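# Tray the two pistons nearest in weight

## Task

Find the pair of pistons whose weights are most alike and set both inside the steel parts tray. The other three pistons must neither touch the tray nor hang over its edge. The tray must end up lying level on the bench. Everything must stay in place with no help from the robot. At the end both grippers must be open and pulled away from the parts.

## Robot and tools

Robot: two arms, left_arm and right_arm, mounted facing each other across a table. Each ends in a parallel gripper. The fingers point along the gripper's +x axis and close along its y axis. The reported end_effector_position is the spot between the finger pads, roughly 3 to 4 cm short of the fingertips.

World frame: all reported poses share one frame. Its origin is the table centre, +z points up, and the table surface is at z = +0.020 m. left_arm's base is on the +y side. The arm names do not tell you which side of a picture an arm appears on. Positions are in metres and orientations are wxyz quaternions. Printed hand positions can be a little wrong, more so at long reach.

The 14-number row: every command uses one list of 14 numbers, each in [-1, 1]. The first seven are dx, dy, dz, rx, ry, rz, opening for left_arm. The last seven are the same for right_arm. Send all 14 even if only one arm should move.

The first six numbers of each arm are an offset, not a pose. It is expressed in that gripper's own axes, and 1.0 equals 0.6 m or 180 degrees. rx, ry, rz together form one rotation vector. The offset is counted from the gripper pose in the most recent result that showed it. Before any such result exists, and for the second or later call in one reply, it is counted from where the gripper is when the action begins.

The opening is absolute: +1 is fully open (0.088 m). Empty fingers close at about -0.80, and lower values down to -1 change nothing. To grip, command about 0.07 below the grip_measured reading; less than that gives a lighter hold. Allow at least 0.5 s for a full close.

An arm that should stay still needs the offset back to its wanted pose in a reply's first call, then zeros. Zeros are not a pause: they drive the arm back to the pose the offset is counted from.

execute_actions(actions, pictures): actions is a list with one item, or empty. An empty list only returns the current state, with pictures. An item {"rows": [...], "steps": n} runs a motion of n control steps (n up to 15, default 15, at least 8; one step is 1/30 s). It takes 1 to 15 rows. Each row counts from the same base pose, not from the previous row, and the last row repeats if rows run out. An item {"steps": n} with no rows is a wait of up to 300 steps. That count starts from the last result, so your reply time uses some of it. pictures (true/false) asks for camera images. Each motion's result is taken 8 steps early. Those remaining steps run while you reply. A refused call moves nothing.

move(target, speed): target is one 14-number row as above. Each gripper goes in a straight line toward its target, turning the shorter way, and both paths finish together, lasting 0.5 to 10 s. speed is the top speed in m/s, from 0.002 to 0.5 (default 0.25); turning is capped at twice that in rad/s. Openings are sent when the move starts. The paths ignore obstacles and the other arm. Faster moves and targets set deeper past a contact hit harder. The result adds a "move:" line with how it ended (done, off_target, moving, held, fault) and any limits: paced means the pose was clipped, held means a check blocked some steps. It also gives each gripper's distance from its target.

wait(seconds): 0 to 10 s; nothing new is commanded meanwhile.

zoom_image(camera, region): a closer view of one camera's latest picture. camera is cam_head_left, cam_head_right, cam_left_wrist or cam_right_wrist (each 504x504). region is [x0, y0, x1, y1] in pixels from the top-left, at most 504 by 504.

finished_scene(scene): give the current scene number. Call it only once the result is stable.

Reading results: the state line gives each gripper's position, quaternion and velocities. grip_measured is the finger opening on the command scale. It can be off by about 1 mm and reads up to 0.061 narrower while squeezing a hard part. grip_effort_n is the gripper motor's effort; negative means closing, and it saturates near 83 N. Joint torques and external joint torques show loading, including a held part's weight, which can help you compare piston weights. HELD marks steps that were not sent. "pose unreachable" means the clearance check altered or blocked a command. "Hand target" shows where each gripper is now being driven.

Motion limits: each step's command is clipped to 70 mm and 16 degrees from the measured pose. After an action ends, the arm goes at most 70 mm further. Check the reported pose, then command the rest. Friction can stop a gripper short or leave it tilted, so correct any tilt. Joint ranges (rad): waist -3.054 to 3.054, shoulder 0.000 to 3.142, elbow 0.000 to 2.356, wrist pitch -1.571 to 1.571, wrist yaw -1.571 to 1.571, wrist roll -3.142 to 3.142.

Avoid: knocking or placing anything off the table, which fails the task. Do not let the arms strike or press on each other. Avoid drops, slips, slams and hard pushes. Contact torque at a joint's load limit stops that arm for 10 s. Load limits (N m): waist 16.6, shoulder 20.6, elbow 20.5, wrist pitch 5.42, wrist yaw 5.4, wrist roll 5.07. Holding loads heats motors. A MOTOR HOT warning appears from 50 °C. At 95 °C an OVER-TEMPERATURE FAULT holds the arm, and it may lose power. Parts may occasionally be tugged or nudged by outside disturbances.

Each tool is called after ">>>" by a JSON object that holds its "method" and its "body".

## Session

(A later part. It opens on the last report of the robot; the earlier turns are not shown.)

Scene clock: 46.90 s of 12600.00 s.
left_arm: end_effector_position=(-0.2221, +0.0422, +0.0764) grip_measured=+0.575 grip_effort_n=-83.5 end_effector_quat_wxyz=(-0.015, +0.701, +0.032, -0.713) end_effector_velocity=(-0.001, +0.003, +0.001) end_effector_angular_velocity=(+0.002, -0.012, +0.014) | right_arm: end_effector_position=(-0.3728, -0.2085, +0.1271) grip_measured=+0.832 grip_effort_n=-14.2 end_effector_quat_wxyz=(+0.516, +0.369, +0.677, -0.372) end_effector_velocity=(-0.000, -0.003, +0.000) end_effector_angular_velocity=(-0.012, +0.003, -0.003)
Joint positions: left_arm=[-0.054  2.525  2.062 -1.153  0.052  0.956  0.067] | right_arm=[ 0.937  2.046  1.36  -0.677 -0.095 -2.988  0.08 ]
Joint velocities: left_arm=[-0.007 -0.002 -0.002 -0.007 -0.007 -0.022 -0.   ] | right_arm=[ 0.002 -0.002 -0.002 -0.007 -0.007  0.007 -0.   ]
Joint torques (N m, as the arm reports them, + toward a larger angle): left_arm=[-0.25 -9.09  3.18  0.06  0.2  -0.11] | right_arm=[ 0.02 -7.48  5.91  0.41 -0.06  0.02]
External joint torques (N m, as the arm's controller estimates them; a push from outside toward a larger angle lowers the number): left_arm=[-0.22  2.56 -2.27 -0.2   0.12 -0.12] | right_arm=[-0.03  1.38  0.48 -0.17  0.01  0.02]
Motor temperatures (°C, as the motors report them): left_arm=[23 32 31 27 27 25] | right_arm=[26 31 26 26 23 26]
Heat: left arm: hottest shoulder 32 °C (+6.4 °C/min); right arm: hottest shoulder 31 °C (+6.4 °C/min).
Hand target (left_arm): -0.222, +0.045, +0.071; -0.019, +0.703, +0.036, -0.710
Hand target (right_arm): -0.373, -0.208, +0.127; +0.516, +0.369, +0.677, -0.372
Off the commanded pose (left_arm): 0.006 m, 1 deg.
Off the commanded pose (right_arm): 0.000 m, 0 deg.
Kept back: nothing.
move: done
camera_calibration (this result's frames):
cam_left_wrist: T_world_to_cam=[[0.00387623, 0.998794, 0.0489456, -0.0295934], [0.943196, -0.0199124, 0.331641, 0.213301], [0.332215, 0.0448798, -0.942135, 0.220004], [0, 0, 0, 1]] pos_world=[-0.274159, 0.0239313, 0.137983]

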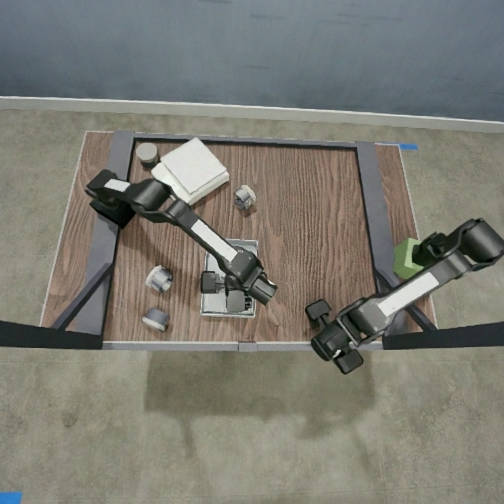

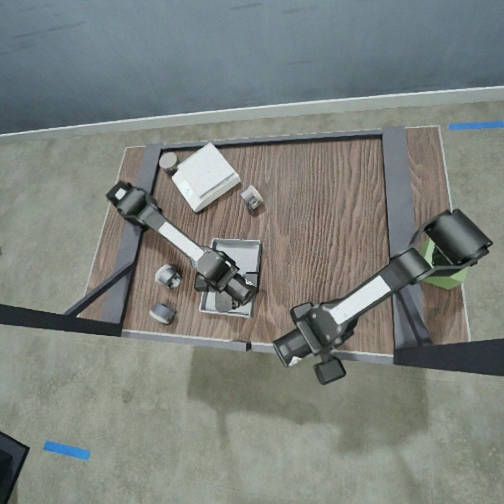

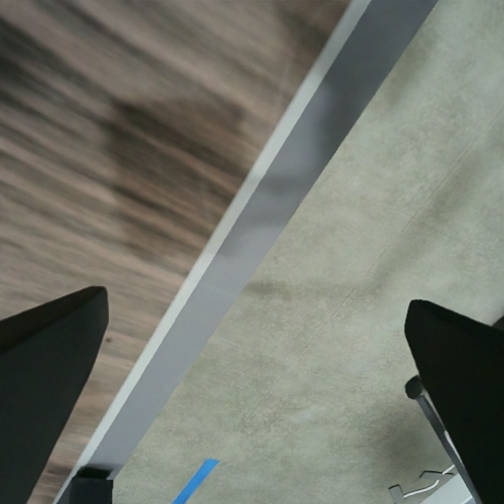

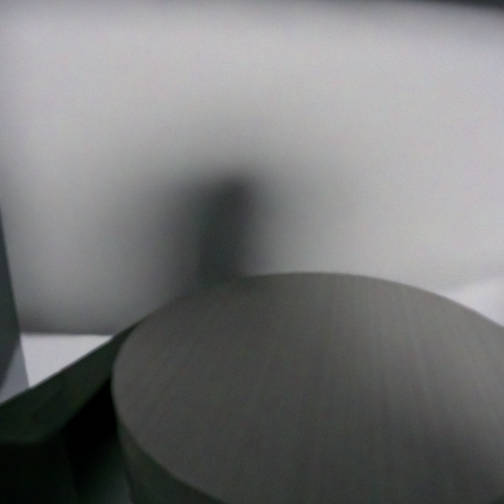

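>>> {"method": "execute_actions", "body": {"actions": [{"rows":[[0.008,0,0,0,0,0,0.45,0,0,0,0,0,0,0.83],[0.012,0,0,0,0,0,0.45,0,0,0,0,0,0,0.83],[0.016,0,0,0,0,0,0.45,0,0,0,0,0,0,0.83],[0.016,0,0,0,0,0,0.45,0,0,0,0,0,0,0.83],[0.016,0,0,0,0,0,0.45,0,0,0,0,0,0,0.83],[0.016,0,0,0,0,0,0.45,0,0,0,0,0,0,0.83],[0.016,0,0,0,0,0,0.45,0,0,0,0,0,0,0.83],[0.012,0,0,0,0,0,0.85,0,0,0,0,0,0,0.83]],"steps":15}]}}

>>> {"method": "move", "body": {"target": [-0.13,-0.03,-0.02,0,0,0.02,1,0,0,0,0,0,0,0.83], "speed": 0.2}}

>>> {"method": "move", "body": {"target": [-0.02,-0.33,-0.015,-0.333,0,0,1,0,0,0,0,0,0,0.83], "speed": 0.4}}

Scene clock: 47.60 s of 12600.00 s.
left_arm: end_effector_position=(-0.2226, +0.0415, +0.0741) grip_measured=+0.575 grip_effort_n=-83.5 end_effector_quat_wxyz=(-0.013, +0.699, +0.030, -0.714) end_effector_velocity=(-0.000, +0.004, -0.003) end_effector_angular_velocity=(+0.002, -0.012, +0.014) | right_arm: end_effector_position=(-0.3728, -0.2085, +0.1271) grip_measured=+0.832 grip_effort_n=-13.7 end_effector_quat_wxyz=(+0.516, +0.369, +0.677, -0.372) end_effector_velocity=(-0.001, +0.001, +0.001) end_effector_angular_velocity=(+0.001, +0.011, -0.008)
Joint positions: left_arm=[-0.054  2.525  2.053 -1.137  0.052  0.956  0.067] | right_arm=[ 0.937  2.046  1.36  -0.677 -0.095 -2.988  0.08 ]
Joint velocities: left_arm=[-0.007 -0.002 -0.017  0.007 -0.007 -0.022 -0.   ] | right_arm=[-0.002 -0.002 -0.002  0.007 -0.007  0.007 -0.   ]
Joint torques (N m, as the arm reports them, + toward a larger angle): left_arm=[-0.18 -9.11  3.03  0.66  0.1  -0.04] | right_arm=[ 0.03 -7.47  5.93  0.42 -0.06  0.03]
External joint torques (N m, as the arm's controller estimates them; a push from outside toward a larger angle lowers the number): left_arm=[ 0.    2.49 -2.4   0.41  0.01 -0.05] | right_arm=[ 0.03  1.44  0.47 -0.16  0.    0.02]
Motor temperatures (°C, as the motors report them): left_arm=[23 32 31 27 27 25] | right_arm=[26 31 26 26 23 26]
Heat: left arm: hottest shoulder 32 °C (+6.3 °C/min); right arm: hottest shoulder 31 °C (+6.3 °C/min).
Steps of this call (steps 1 to 14: nothing new was sent; steps 15 to 21: the first 7 steps of this action). Readings (end_effector_position):
15: left_arm (-0.2220, +0.0422, +0.0761) | right_arm (-0.3728, -0.2085, +0.1271)
16: left_arm (-0.2221, +0.0422, +0.0758) | right_arm (-0.3728, -0.2085, +0.1271)
18: left_arm (-0.2223, +0.0419, +0.0747) | right_arm (-0.3728, -0.2085, +0.1271)
21: the state above

Scene clock: 49.13 s of 12600.00 s.
left_arm: end_effector_position=(-0.2107, +0.0517, +0.1509) grip_measured=+1.000 grip_effort_n=16.0 end_effector_quat_wxyz=(+0.011, +0.697, +0.005, -0.717) end_effector_velocity=(+0.003, +0.000, +0.000) end_effector_angular_velocity=(+0.002, -0.010, +0.010) | right_arm: end_effector_position=(-0.3728, -0.2085, +0.1271) grip_measured=+0.832 grip_effort_n=-13.7 end_effector_quat_wxyz=(+0.516, +0.369, +0.677, -0.372) end_effector_velocity=(+0.004, -0.006, -0.002) end_effector_angular_velocity=(-0.022, -0.012, +0.020)
Joint positions: left_arm=[-0.056  2.326  2.005 -1.227  0.019  0.953  0.088] | right_arm=[ 0.937  2.046  1.36  -0.677 -0.095 -2.988  0.08 ]
Joint velocities: left_arm=[ 0.002 -0.002 -0.002 -0.007 -0.007 -0.007  0.   ] | right_arm=[-0.002 -0.002 -0.007 -0.022 -0.007 -0.022 -0.   ]
Joint torques (N m, as the arm reports them, + toward a larger angle): left_arm=[ -0.39 -10.14   3.53  -0.17   0.    -0.11] | right_arm=[ 0.01 -7.48  5.92  0.41 -0.06  0.03]
External joint torques (N m, as the arm's controller estimates them; a push from outside toward a larger angle lowers the number): left_arm=[-0.47  0.69 -2.15 -0.53 -0.05 -0.11] | right_arm=[ 0.02  1.32  0.57 -0.13  0.    0.02]
Motor temperatures (°C, as the motors report them): left_arm=[23 33 31 27 27 25] | right_arm=[26 31 26 26 23 26]
Heat: left arm: hottest shoulder 33 °C (+7.3 °C/min); right arm: hottest shoulder 31 °C (+6.1 °C/min).
Hand target (left_arm): -0.210, +0.054, +0.152; +0.011, +0.698, +0.006, -0.716
Hand target (right_arm): -0.373, -0.208, +0.127; +0.516, +0.369, +0.677, -0.372
Off your previous action's commanded pose (left_arm): 0.005 m, 1 deg at its last step (step 8 of this call).
Off your previous action's commanded pose (right_arm): 0.000 m, 0 deg at its last step (step 8 of this call).
Off the commanded pose (left_arm): 0.003 m, 0 deg.
Off the commanded pose (right_arm): 0.000 m, 0 deg.
Kept back: nothing.
move: done
camera_calibration (this result's frames):
cam_left_wrist: T_world_to_cam=[[0.00358932, 0.999667, -0.025539, -0.0316815], [0.946531, 0.00484249, 0.322577, 0.178819], [0.322593, -0.0253312, -0.946199, 0.288228], [0, 0, 0, 1]] pos_world=[-0.262124, 0.0381062, 0.214228]

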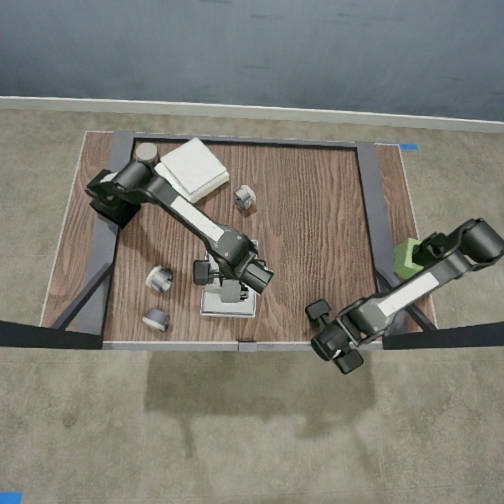

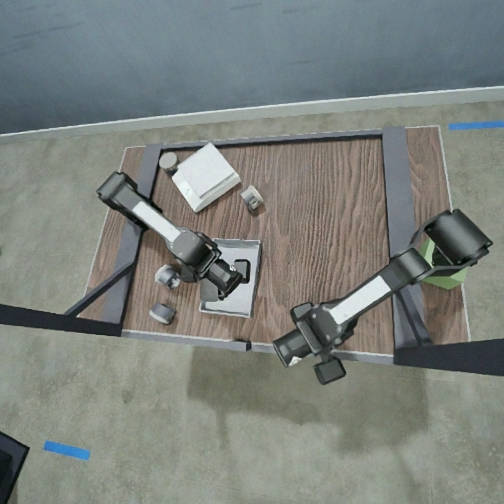

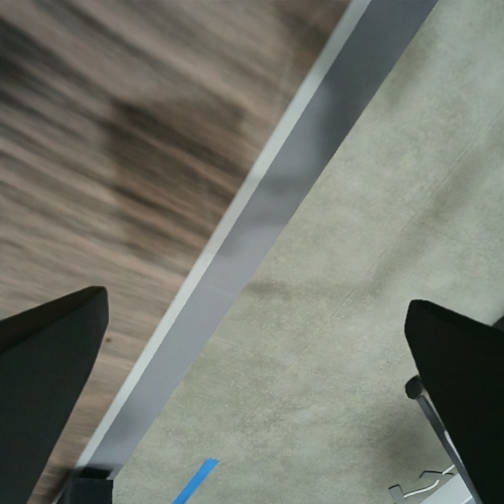

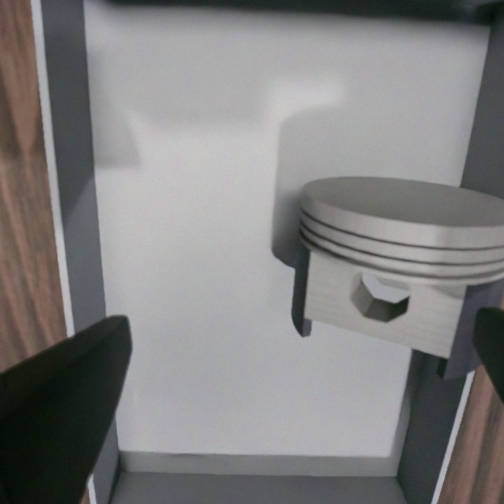

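Scene clock: 51.03 s of 12600.00 s.
left_arm: end_effector_position=(-0.2076, +0.2486, +0.1609) grip_measured=+1.000 grip_effort_n=15.6 end_effector_quat_wxyz=(+0.356, +0.600, +0.364, -0.618) end_effector_velocity=(+0.007, +0.001, +0.002) end_effector_angular_velocity=(-0.019, -0.035, +0.016) | right_arm: end_effector_position=(-0.3728, -0.2085, +0.1271) grip_measured=+0.832 grip_effort_n=-13.7 end_effector_quat_wxyz=(+0.516, +0.369, +0.677, -0.372) end_effector_velocity=(-0.001, -0.003, +0.002) end_effector_angular_velocity=(-0.013, +0.015, +0.009)
Joint positions: left_arm=[-0.411  1.751  1.198 -0.993  0.013 -0.446  0.088] | right_arm=[ 0.937  2.046  1.36  -0.677 -0.095 -2.988  0.08 ]
Joint velocities: left_arm=[-0.007 -0.012 -0.007 -0.022 -0.037 -0.022  0.   ] | right_arm=[-0.002 -0.007 -0.002 -0.007 -0.022 -0.007 -0.   ]
Joint torques (N m, as the arm reports them, + toward a larger angle): left_arm=[-0.47 -6.81  3.09  0.18 -0.11 -0.15] | right_arm=[ 0.02 -7.45  5.91  0.41 -0.05  0.03]
External joint torques (N m, as the arm's controller estimates them; a push from outside toward a larger angle lowers the number): left_arm=[-0.52  0.03 -2.34 -0.17 -0.07 -0.15] | right_arm=[-0.05  1.43  0.5  -0.15  0.02  0.02]
Motor temperatures (°C, as the motors report them): left_arm=[23 33 31 27 27 25] | right_arm=[26 31 27 26 23 26]
Heat: left arm: hottest shoulder 33 °C (+7.1 °C/min); right arm: hottest shoulder 31 °C (+5.9 °C/min).
Hand target (left_arm): -0.207, +0.250, +0.162; +0.357, +0.598, +0.363, -0.619
Hand target (right_arm): -0.373, -0.208, +0.127; +0.516, +0.369, +0.677, -0.372
Off the commanded pose (left_arm): 0.002 m, 0 deg.
Off the commanded pose (right_arm): 0.000 m, 0 deg.
Kept back: nothing.
move: done
camera_calibration (this result's frames):
cam_left_wrist: T_world_to_cam=[[-0.862616, 0.505832, 0.00528929, -0.290236], [0.478451, 0.812438, 0.333211, -0.127945], [0.164251, 0.289964, -0.942837, 0.189913], [0, 0, 0, 1]] pos_world=[-0.220341, 0.19569, 0.223225]

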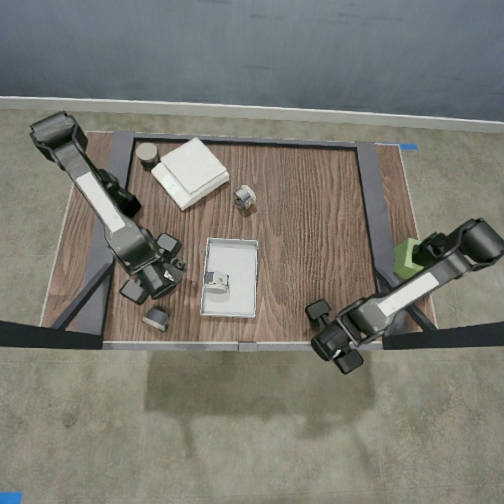

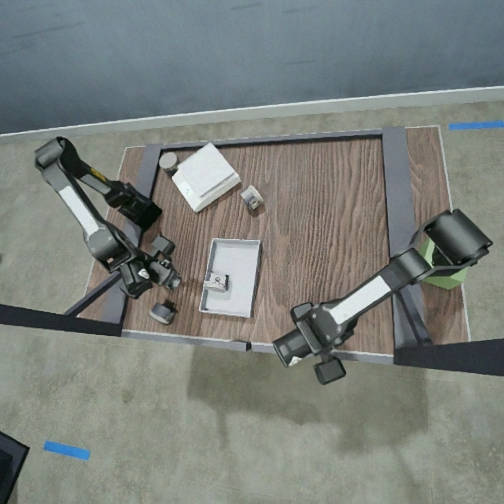

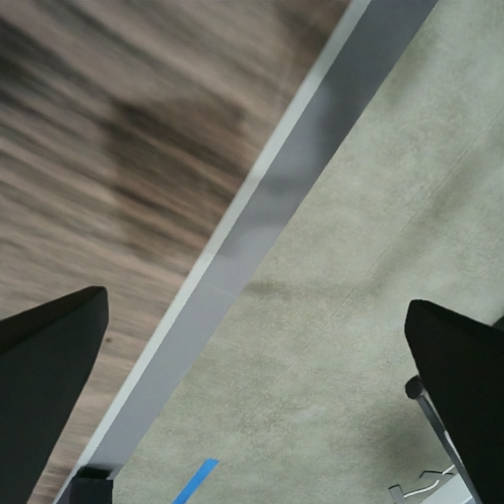

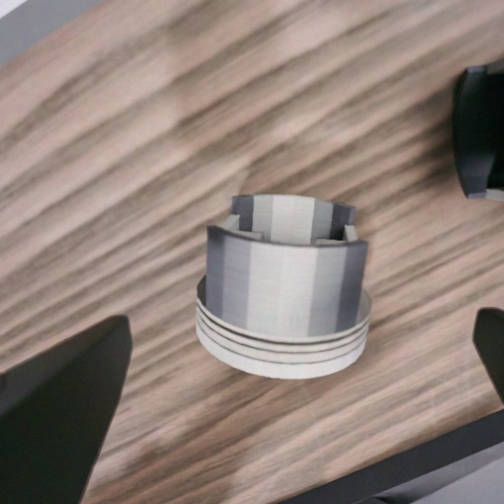

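>>> {"method": "move", "body": {"target": [0.166,0.002,-0.022,0.024,0,0,1,0,0,0,0,0,0,0.83], "speed": 0.15}}

>>> {"method": "execute_actions", "body": {"actions": [{"rows":[[0,0,0,0,0,0,0.45,0,0,0,0,0,0,0.83]],"steps":15}]}}

>>> {"method": "move", "body": {"target": [-0.17,0,0,0,0,0,0.45,0,0,0,0,0,0,0.83]}}

Scene clock: 52.60 s of 12600.00 s.
left_arm: end_effector_position=(-0.2047, +0.2570, +0.0657) grip_measured=+1.000 grip_effort_n=15.6 end_effector_quat_wxyz=(+0.335, +0.607, +0.342, -0.635) end_effector_velocity=(-0.000, -0.000, -0.001) end_effector_angular_velocity=(-0.007, -0.002, +0.005) | right_arm: end_effector_position=(-0.3728, -0.2085, +0.1271) grip_measured=+0.832 grip_effort_n=-13.7 end_effector_quat_wxyz=(+0.516, +0.369, +0.677, -0.372) end_effector_velocity=(+0.002, -0.003, -0.003) end_effector_angular_velocity=(-0.017, -0.005, +0.006)
Joint positions: left_arm=[-0.428  1.898  0.954 -0.588  0.013 -0.395  0.088] | right_arm=[ 0.937  2.046  1.36  -0.677 -0.095 -2.988  0.08 ]
Joint velocities: left_arm=[-0.002  0.002 -0.002  0.007 -0.007 -0.007  0.   ] | right_arm=[-0.002  0.002 -0.007 -0.007 -0.007 -0.007  0.   ]
Joint torques (N m, as the arm reports them, + toward a larger angle): left_arm=[-0.39 -5.    2.31  0.22 -0.01  0.1 ] | right_arm=[ 0.02 -7.47  5.91  0.41 -0.06  0.02]
External joint torques (N m, as the arm's controller estimates them; a push from outside toward a larger angle lowers the number): left_arm=[-0.37  2.   -2.26 -0.19  0.01  0.1 ] | right_arm=[ 0.02  1.3   0.55 -0.15  0.    0.02]
Motor temperatures (°C, as the motors report them): left_arm=[23 33 31 27 27 25] | right_arm=[26 32 27 26 23 26]
Heat: left arm: hottest shoulder 33 °C (+6.8 °C/min); right arm: hottest shoulder 32 °C (+6.8 °C/min).
Hand target (left_arm): -0.202, +0.260, +0.061; +0.333, +0.613, +0.340, -0.631
Hand target (right_arm): -0.373, -0.208, +0.127; +0.516, +0.369, +0.677, -0.372
Off the commanded pose (left_arm): 0.005 m, 1 deg.
Off the commanded pose (right_arm): 0.000 m, 0 deg.
Kept back: nothing.
move: done
camera_calibration (this result's frames):
cam_left_wrist: T_world_to_cam=[[-0.825604, 0.564177, 0.00908612, -0.299189], [0.537011, 0.780704, 0.319563, -0.0834106], [0.173196, 0.268712, -0.947522, 0.104814], [0, 0, 0, 1]] pos_world=[-0.220372, 0.205749, 0.128687]

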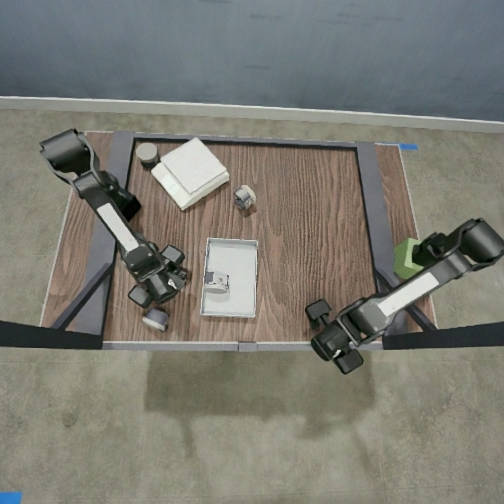

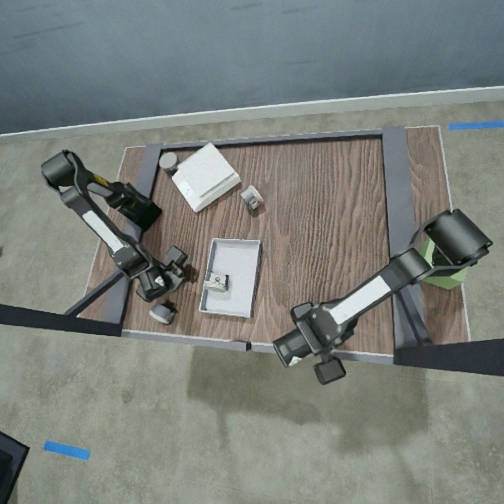

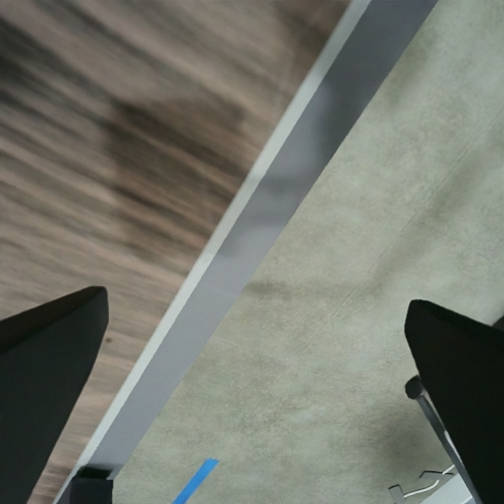

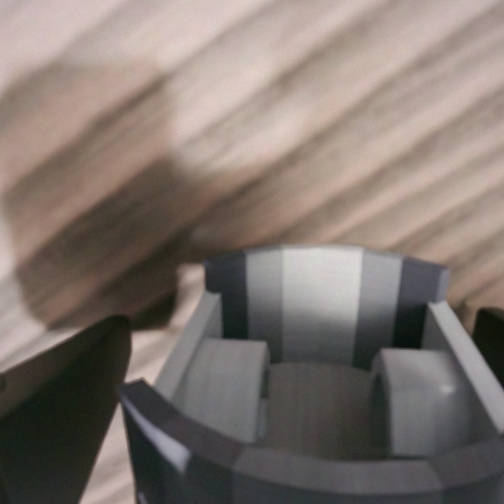

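Scene clock: 52.83 s of 12600.00 s.
left_arm: end_effector_position=(-0.2047, +0.2570, +0.0657) grip_measured=+0.544 grip_effort_n=-83.5 end_effector_quat_wxyz=(+0.335, +0.607, +0.342, -0.635) end_effector_velocity=(+0.001, +0.003, +0.000) end_effector_angular_velocity=(+0.010, -0.002, -0.010) | right_arm: end_effector_position=(-0.3728, -0.2085, +0.1271) grip_measured=+0.832 grip_effort_n=-14.2 end_effector_quat_wxyz=(+0.516, +0.369, +0.677, -0.372) end_effector_velocity=(+0.004, +0.002, -0.001) end_effector_angular_velocity=(-0.001, -0.011, -0.002)
Joint positions: left_arm=[-0.428  1.898  0.954 -0.588  0.013 -0.395  0.066] | right_arm=[ 0.937  2.046  1.36  -0.677 -0.095 -2.988  0.08 ]
Joint velocities: left_arm=[-0.002 -0.002 -0.002 -0.007  0.007  0.007  0.   ] | right_arm=[-0.007  0.002  0.002 -0.007  0.007 -0.007 -0.   ]
Joint torques (N m, as the arm reports them, + toward a larger angle): left_arm=[-0.07 -5.83  3.22  0.04 -0.02  0.  ] | right_arm=[-0.01 -7.48  5.92  0.42 -0.06  0.02]
External joint torques (N m, as the arm's controller estimates them; a push from outside toward a larger angle lowers the number): left_arm=[-0.04  1.09 -1.29 -0.35  0.    0.  ] | right_arm=[ 0.04  1.34  0.51 -0.15  0.    0.02]
Motor temperatures (°C, as the motors report them): left_arm=[23 33 31 27 27 25] | right_arm=[26 32 27 26 23 26]
Heat: left arm: hottest shoulder 33 °C (+6.8 °C/min); right arm: hottest shoulder 32 °C (+6.8 °C/min).
Steps of this call (steps 1 to 7: the first 7 steps of this action). Readings (end_effector_position):
1: left_arm (-0.2048, +0.2570, +0.0657) | right_arm (-0.3728, -0.2085, +0.1271)
2: left_arm (-0.2048, +0.2570, +0.0657) | right_arm (-0.3728, -0.2085, +0.1271)
4: left_arm (-0.2048, +0.2570, +0.0657) | right_arm (-0.3728, -0.2085, +0.1271)
7: the state above

Scene clock: 54.07 s of 12600.00 s.
left_arm: end_effector_position=(-0.1988, +0.2606, +0.1610) grip_measured=+0.545 grip_effort_n=-83.5 end_effector_quat_wxyz=(+0.335, +0.614, +0.342, -0.628) end_effector_velocity=(+0.004, +0.002, +0.003) end_effector_angular_velocity=(+0.007, -0.022, +0.020) | right_arm: end_effector_position=(-0.3728, -0.2085, +0.1271) grip_measured=+0.832 grip_effort_n=-14.2 end_effector_quat_wxyz=(+0.516, +0.369, +0.677, -0.372) end_effector_velocity=(+0.002, -0.003, -0.001) end_effector_angular_velocity=(-0.005, -0.014, +0.008)
Joint positions: left_arm=[-0.427  1.705  1.144 -0.992  0.013 -0.393  0.066] | right_arm=[ 0.937  2.046  1.36  -0.677 -0.095 -2.988  0.08 ]
Joint velocities: left_arm=[-0.002 -0.002  0.012 -0.037 -0.007 -0.022 -0.   ] | right_arm=[ 0.002 -0.002 -0.007 -0.007  0.007 -0.007 -0.   ]
Joint torques (N m, as the arm reports them, + toward a larger angle): left_arm=[ 0.27 -6.74  5.4  -0.18  0.    0.09] | right_arm=[ 0.02 -7.44  5.9   0.4  -0.06  0.02]
External joint torques (N m, as the arm's controller estimates them; a push from outside toward a larger angle lowers the number): left_arm=[ 0.21 -0.32  0.02 -0.53  0.03  0.09] | right_arm=[ 0.04  1.36  0.56 -0.14  0.01  0.02]
Motor temperatures (°C, as the motors report them): left_arm=[23 33 31 27 27 25] | right_arm=[26 32 27 26 23 26]
Heat: left arm: hottest shoulder 33 °C (+6.7 °C/min); right arm: hottest shoulder 32 °C (+6.7 °C/min).
Hand target (left_arm): -0.201, +0.258, +0.167; +0.335, +0.607, +0.341, -0.635
Hand target (right_arm): -0.373, -0.208, +0.127; +0.516, +0.369, +0.677, -0.372
Off your previous action's commanded pose (left_arm): 0.000 m, 0 deg at its last step (step 8 of this call).
Off your previous action's commanded pose (right_arm): 0.000 m, 0 deg at its last step (step 8 of this call).
Off the commanded pose (left_arm): 0.007 m, 1 deg.
Off the commanded pose (right_arm): 0.000 m, 0 deg.
Kept back: nothing.
move: done
camera_calibration (this result's frames):
cam_left_wrist: T_world_to_cam=[[-0.825911, 0.563798, 0.00167676, -0.295933], [0.531143, 0.777069, 0.337714, -0.122927], [0.1891, 0.279812, -0.941247, 0.192376], [0, 0, 0, 1]] pos_world=[-0.2155, 0.20854, 0.223084]

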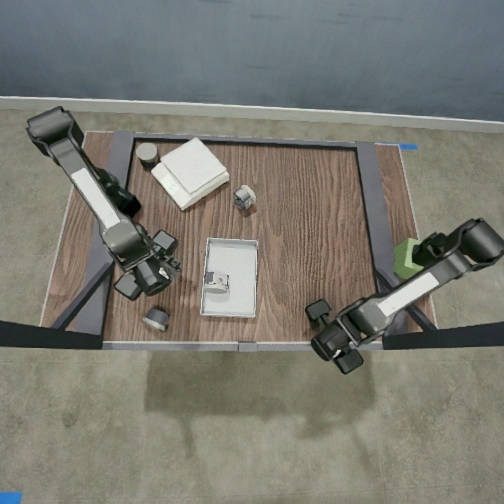

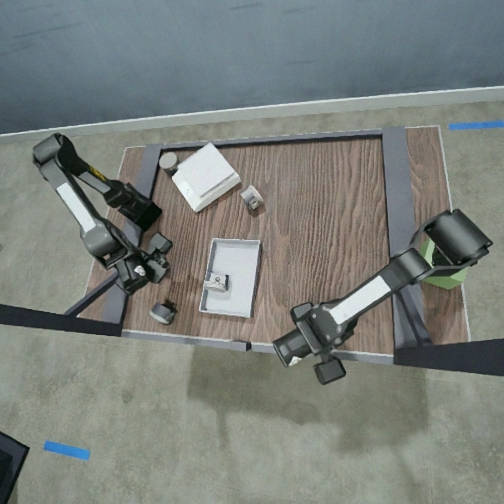

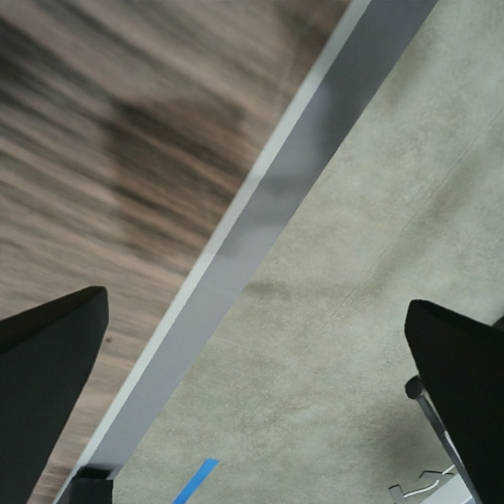

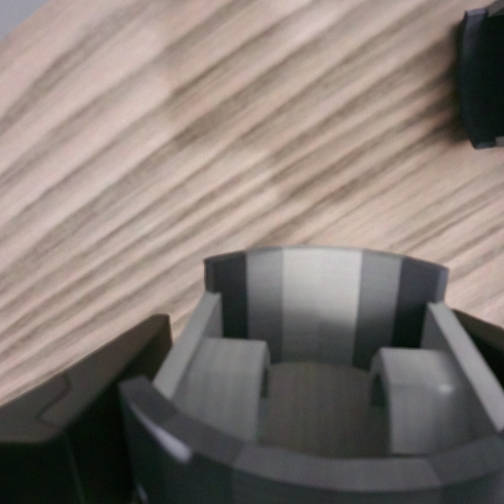

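>>> {"method": "move", "body": {"target": [0,0.565,-0.287,0.58,0,0,0.45,0,0,0,0,0,0,0.83], "speed": 0.4}}

Scene clock: 57.17 s of 12600.00 s.
left_arm: end_effector_position=(+0.1777, +0.2260, +0.1514) grip_measured=+0.545 grip_effort_n=-83.5 end_effector_quat_wxyz=(-0.282, +0.642, -0.282, -0.655) end_effector_velocity=(-0.001, +0.001, +0.000) end_effector_angular_velocity=(+0.002, +0.010, -0.019) | right_arm: end_effector_position=(-0.3728, -0.2085, +0.1271) grip_measured=+0.832 grip_effort_n=-14.2 end_effector_quat_wxyz=(+0.516, +0.369, +0.677, -0.372) end_effector_velocity=(+0.002, -0.007, -0.002) end_effector_angular_velocity=(-0.025, -0.010, +0.011)
Joint positions: left_arm=[ 1.114  1.53   0.919 -0.976  0.011  2.968  0.066] | right_arm=[ 0.937  2.046  1.36  -0.677 -0.095 -2.988  0.08 ]
Joint velocities: left_arm=[ 0.002  0.002  0.002 -0.007  0.007  0.022  0.   ] | right_arm=[ 0.002 -0.002 -0.007 -0.022 -0.007 -0.007 -0.   ]
Joint torques (N m, as the arm reports them, + toward a larger angle): left_arm=[ 0.19 -3.52  5.04 -0.36  0.13  0.16] | right_arm=[ 0.01 -7.46  5.92  0.41 -0.05  0.04]
External joint torques (N m, as the arm's controller estimates them; a push from outside toward a larger angle lowers the number): left_arm=[ 0.19  1.35 -0.12 -0.55  0.1   0.16] | right_arm=[-0.05  1.34  0.57 -0.13  0.02  0.03]
Motor temperatures (°C, as the motors report them): left_arm=[23 33 31 27 27 25] | right_arm=[26 32 27 26 23 26]
Heat: left arm: hottest shoulder 33 °C (+6.3 °C/min); right arm: hottest shoulder 32 °C (+6.3 °C/min).
Hand target (left_arm): +0.180, +0.223, +0.153; -0.281, +0.643, -0.285, -0.653
Hand target (right_arm): -0.373, -0.208, +0.127; +0.516, +0.369, +0.677, -0.372
Off the commanded pose (left_arm): 0.005 m, 0 deg.
Off the commanded pose (right_arm): 0.000 m, 0 deg.
Kept back: nothing.
move: done
camera_calibration (this result's frames):
cam_left_wrist: T_world_to_cam=[[0.7498, 0.661183, -0.0252423, -0.263412], [0.629879, -0.701578, 0.333228, 0.0245003], [0.202615, -0.265754, -0.942508, 0.242884], [0, 0, 0, 1]] pos_world=[0.132862, 0.2559, 0.214107]

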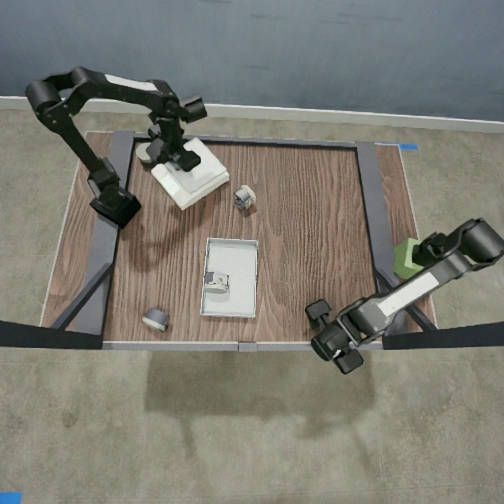

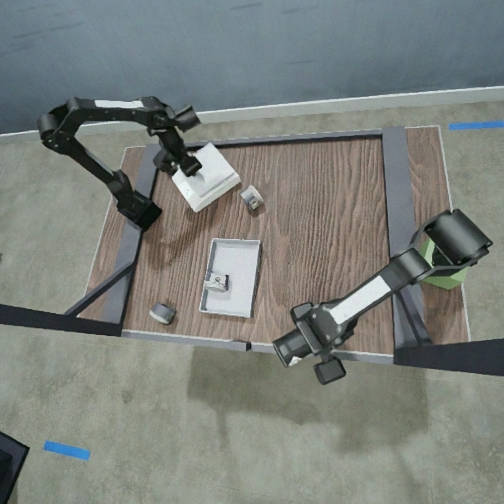

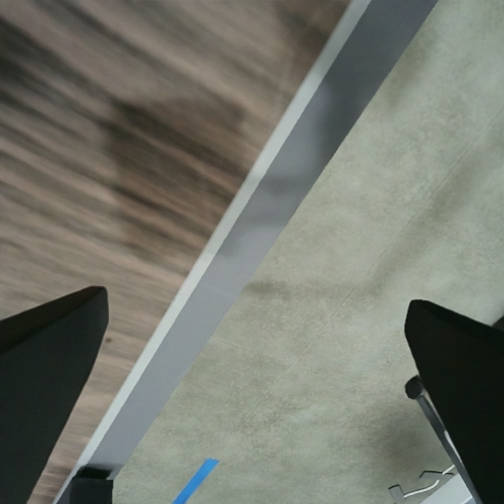

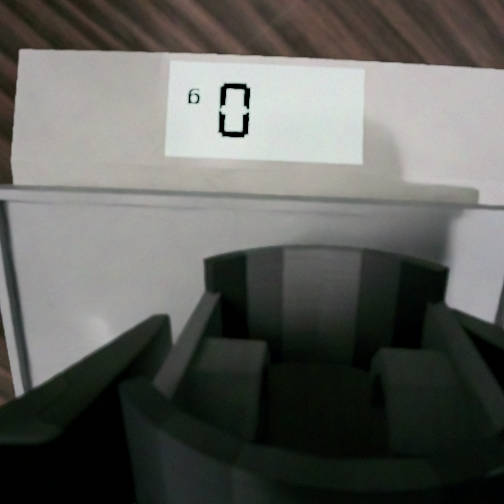

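>>> {"method": "move", "body": {"target": [0.052,0.015,0,0,0,0,0.45,0,0,0,0,0,0,0.83], "speed": 0.05}}

>>> {"method": "move", "body": {"target": [0,0,0,0,0,0,0.8,0,0,0,0,0,0,0.83]}}

Scene clock: 58.40 s of 12600.00 s.
left_arm: end_effector_position=(+0.1730, +0.2189, +0.1255) grip_measured=+0.545 grip_effort_n=-83.5 end_effector_quat_wxyz=(-0.279, +0.646, -0.284, -0.651) end_effector_velocity=(-0.002, +0.002, -0.000) end_effector_angular_velocity=(+0.010, -0.002, -0.000) | right_arm: end_effector_position=(-0.3728, -0.2085, +0.1271) grip_measured=+0.832 grip_effort_n=-13.7 end_effector_quat_wxyz=(+0.516, +0.369, +0.677, -0.372) end_effector_velocity=(-0.002, -0.006, -0.001) end_effector_angular_velocity=(-0.026, +0.020, +0.027)
Joint positions: left_arm=[ 1.081  1.577  0.852 -0.847  0.009  2.933  0.066] | right_arm=[ 0.937  2.046  1.36  -0.677 -0.095 -2.988  0.08 ]
Joint velocities: left_arm=[-0.007 -0.002 -0.002 -0.007 -0.007 -0.007 -0.   ] | right_arm=[-0.002 -0.002 -0.007 -0.007 -0.037 -0.022  0.   ]
Joint torques (N m, as the arm reports them, + toward a larger angle): left_arm=[-0.59 -2.94  2.61  0.45  0.13 -0.06] | right_arm=[ 0.02 -7.48  5.91  0.41 -0.06  0.03]
External joint torques (N m, as the arm's controller estimates them; a push from outside toward a larger angle lowers the number): left_arm=[-0.58  2.09 -2.38  0.22  0.1  -0.06] | right_arm=[ 0.    1.36  0.54 -0.13  0.01  0.02]
Motor temperatures (°C, as the motors report them): left_arm=[23 33 31 27 27 25] | right_arm=[26 32 27 26 23 26]
Heat: left arm: hottest shoulder 33 °C (+6.2 °C/min); right arm: hottest shoulder 32 °C (+6.2 °C/min).
Hand target (left_arm): +0.170, +0.220, +0.120; -0.282, +0.642, -0.282, -0.655
Hand target (right_arm): -0.373, -0.208, +0.127; +0.516, +0.369, +0.677, -0.372
Off the commanded pose (left_arm): 0.006 m, 1 deg.
Off the commanded pose (right_arm): 0.000 m, 0 deg.
Kept back: nothing.
move: done
camera_calibration (this result's frames):
cam_left_wrist: T_world_to_cam=[[0.748778, 0.66232, -0.0257651, -0.255871], [0.628129, -0.69664, 0.346622, 0.028656], [0.211626, -0.275727, -0.937651, 0.21756], [0, 0, 0, 1]] pos_world=[0.12755, 0.249419, 0.18747]

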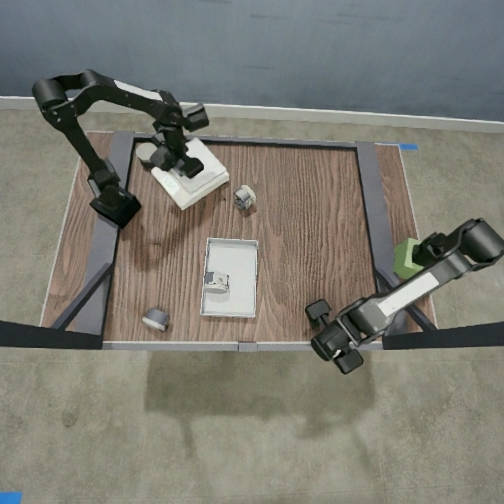

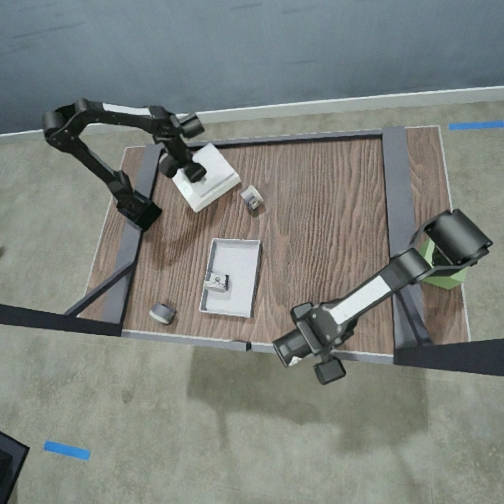

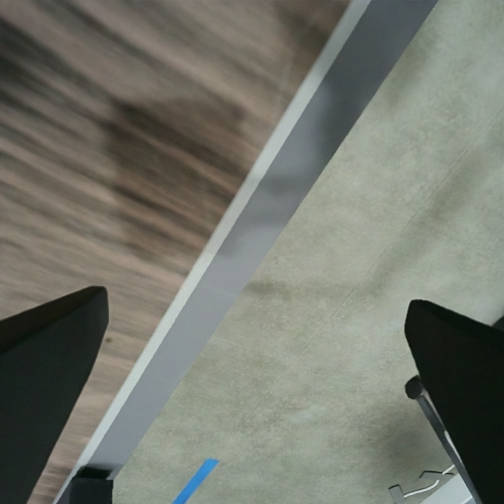

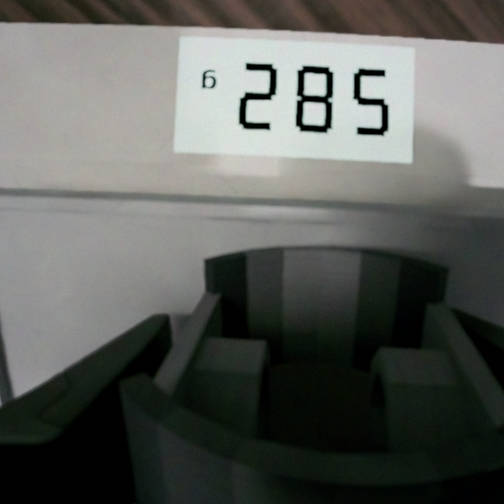

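Scene clock: 59.00 s of 12600.00 s.
left_arm: end_effector_position=(+0.1732, +0.2185, +0.1255) grip_measured=+0.796 grip_effort_n=15.6 end_effector_quat_wxyz=(-0.279, +0.647, -0.285, -0.650) end_effector_velocity=(-0.003, -0.003, +0.000) end_effector_angular_velocity=(-0.018, +0.015, +0.005) | right_arm: end_effector_position=(-0.3728, -0.2085, +0.1271) grip_measured=+0.832 grip_effort_n=-13.7 end_effector_quat_wxyz=(+0.516, +0.369, +0.677, -0.372) end_effector_velocity=(+0.004, -0.001, +0.000) end_effector_angular_velocity=(-0.001, -0.011, +0.003)
Joint positions: left_arm=[ 1.081  1.577  0.852 -0.845  0.009  2.933  0.078] | right_arm=[ 0.937  2.046  1.36  -0.677 -0.095 -2.988  0.08 ]
Joint velocities: left_arm=[-0.002 -0.002 -0.002  0.007  0.022 -0.007  0.   ] | right_arm=[-0.002 -0.007 -0.007 -0.007  0.007 -0.007 -0.   ]
Joint torques (N m, as the arm reports them, + toward a larger angle): left_arm=[-0.08 -4.2   3.74 -0.28  0.04 -0.02] | right_arm=[ 0.02 -7.48  5.93  0.41 -0.04  0.03]
External joint torques (N m, as the arm's controller estimates them; a push from outside toward a larger angle lowers the number): left_arm=[-0.06  0.8  -1.24 -0.52  0.   -0.02] | right_arm=[ 0.02  1.44  0.5  -0.15  0.02  0.02]
Motor temperatures (°C, as the motors report them): left_arm=[23 33 31 27 27 25] | right_arm=[26 32 27 26 23 26]
Heat: left arm: hottest shoulder 33 °C (+6.1 °C/min); right arm: hottest shoulder 32 °C (+6.1 °C/min).
Hand target (left_arm): +0.173, +0.219, +0.125; -0.279, +0.646, -0.284, -0.651
Hand target (right_arm): -0.373, -0.208, +0.127; +0.516, +0.369, +0.677, -0.372
Off the commanded pose (left_arm): 0.000 m, 0 deg.
Off the commanded pose (right_arm): 0.000 m, 0 deg.
Kept back: nothing.
move: done
camera_calibration (this result's frames):
cam_left_wrist: T_world_to_cam=[[0.748803, 0.662278, -0.0261089, -0.255748], [0.627787, -0.696072, 0.348378, 0.0279877], [0.21255, -0.277258, -0.93699, 0.217508], [0, 0, 0, 1]] pos_world=[0.127704, 0.249164, 0.187376]

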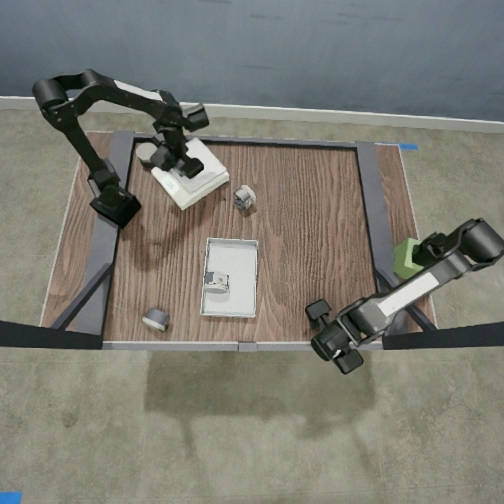

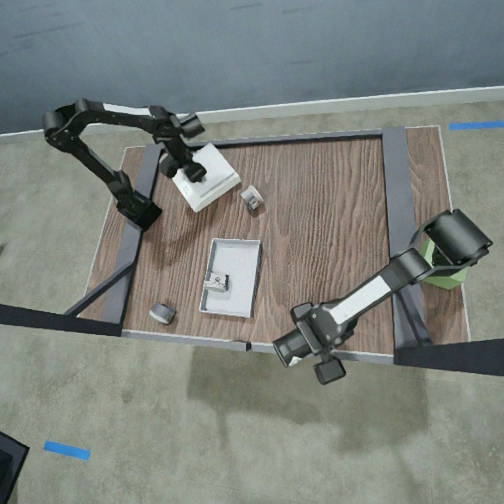

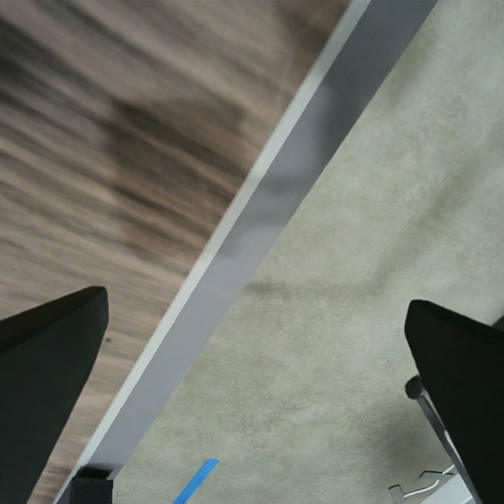

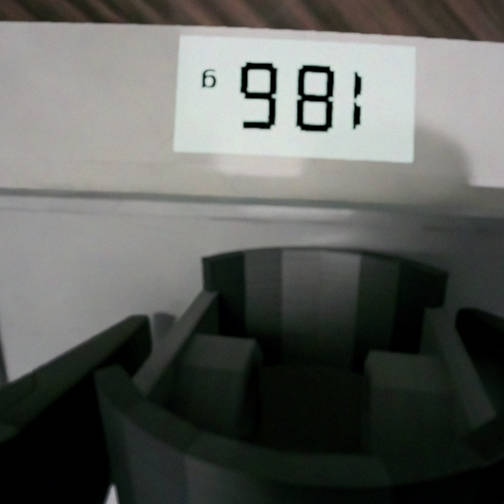

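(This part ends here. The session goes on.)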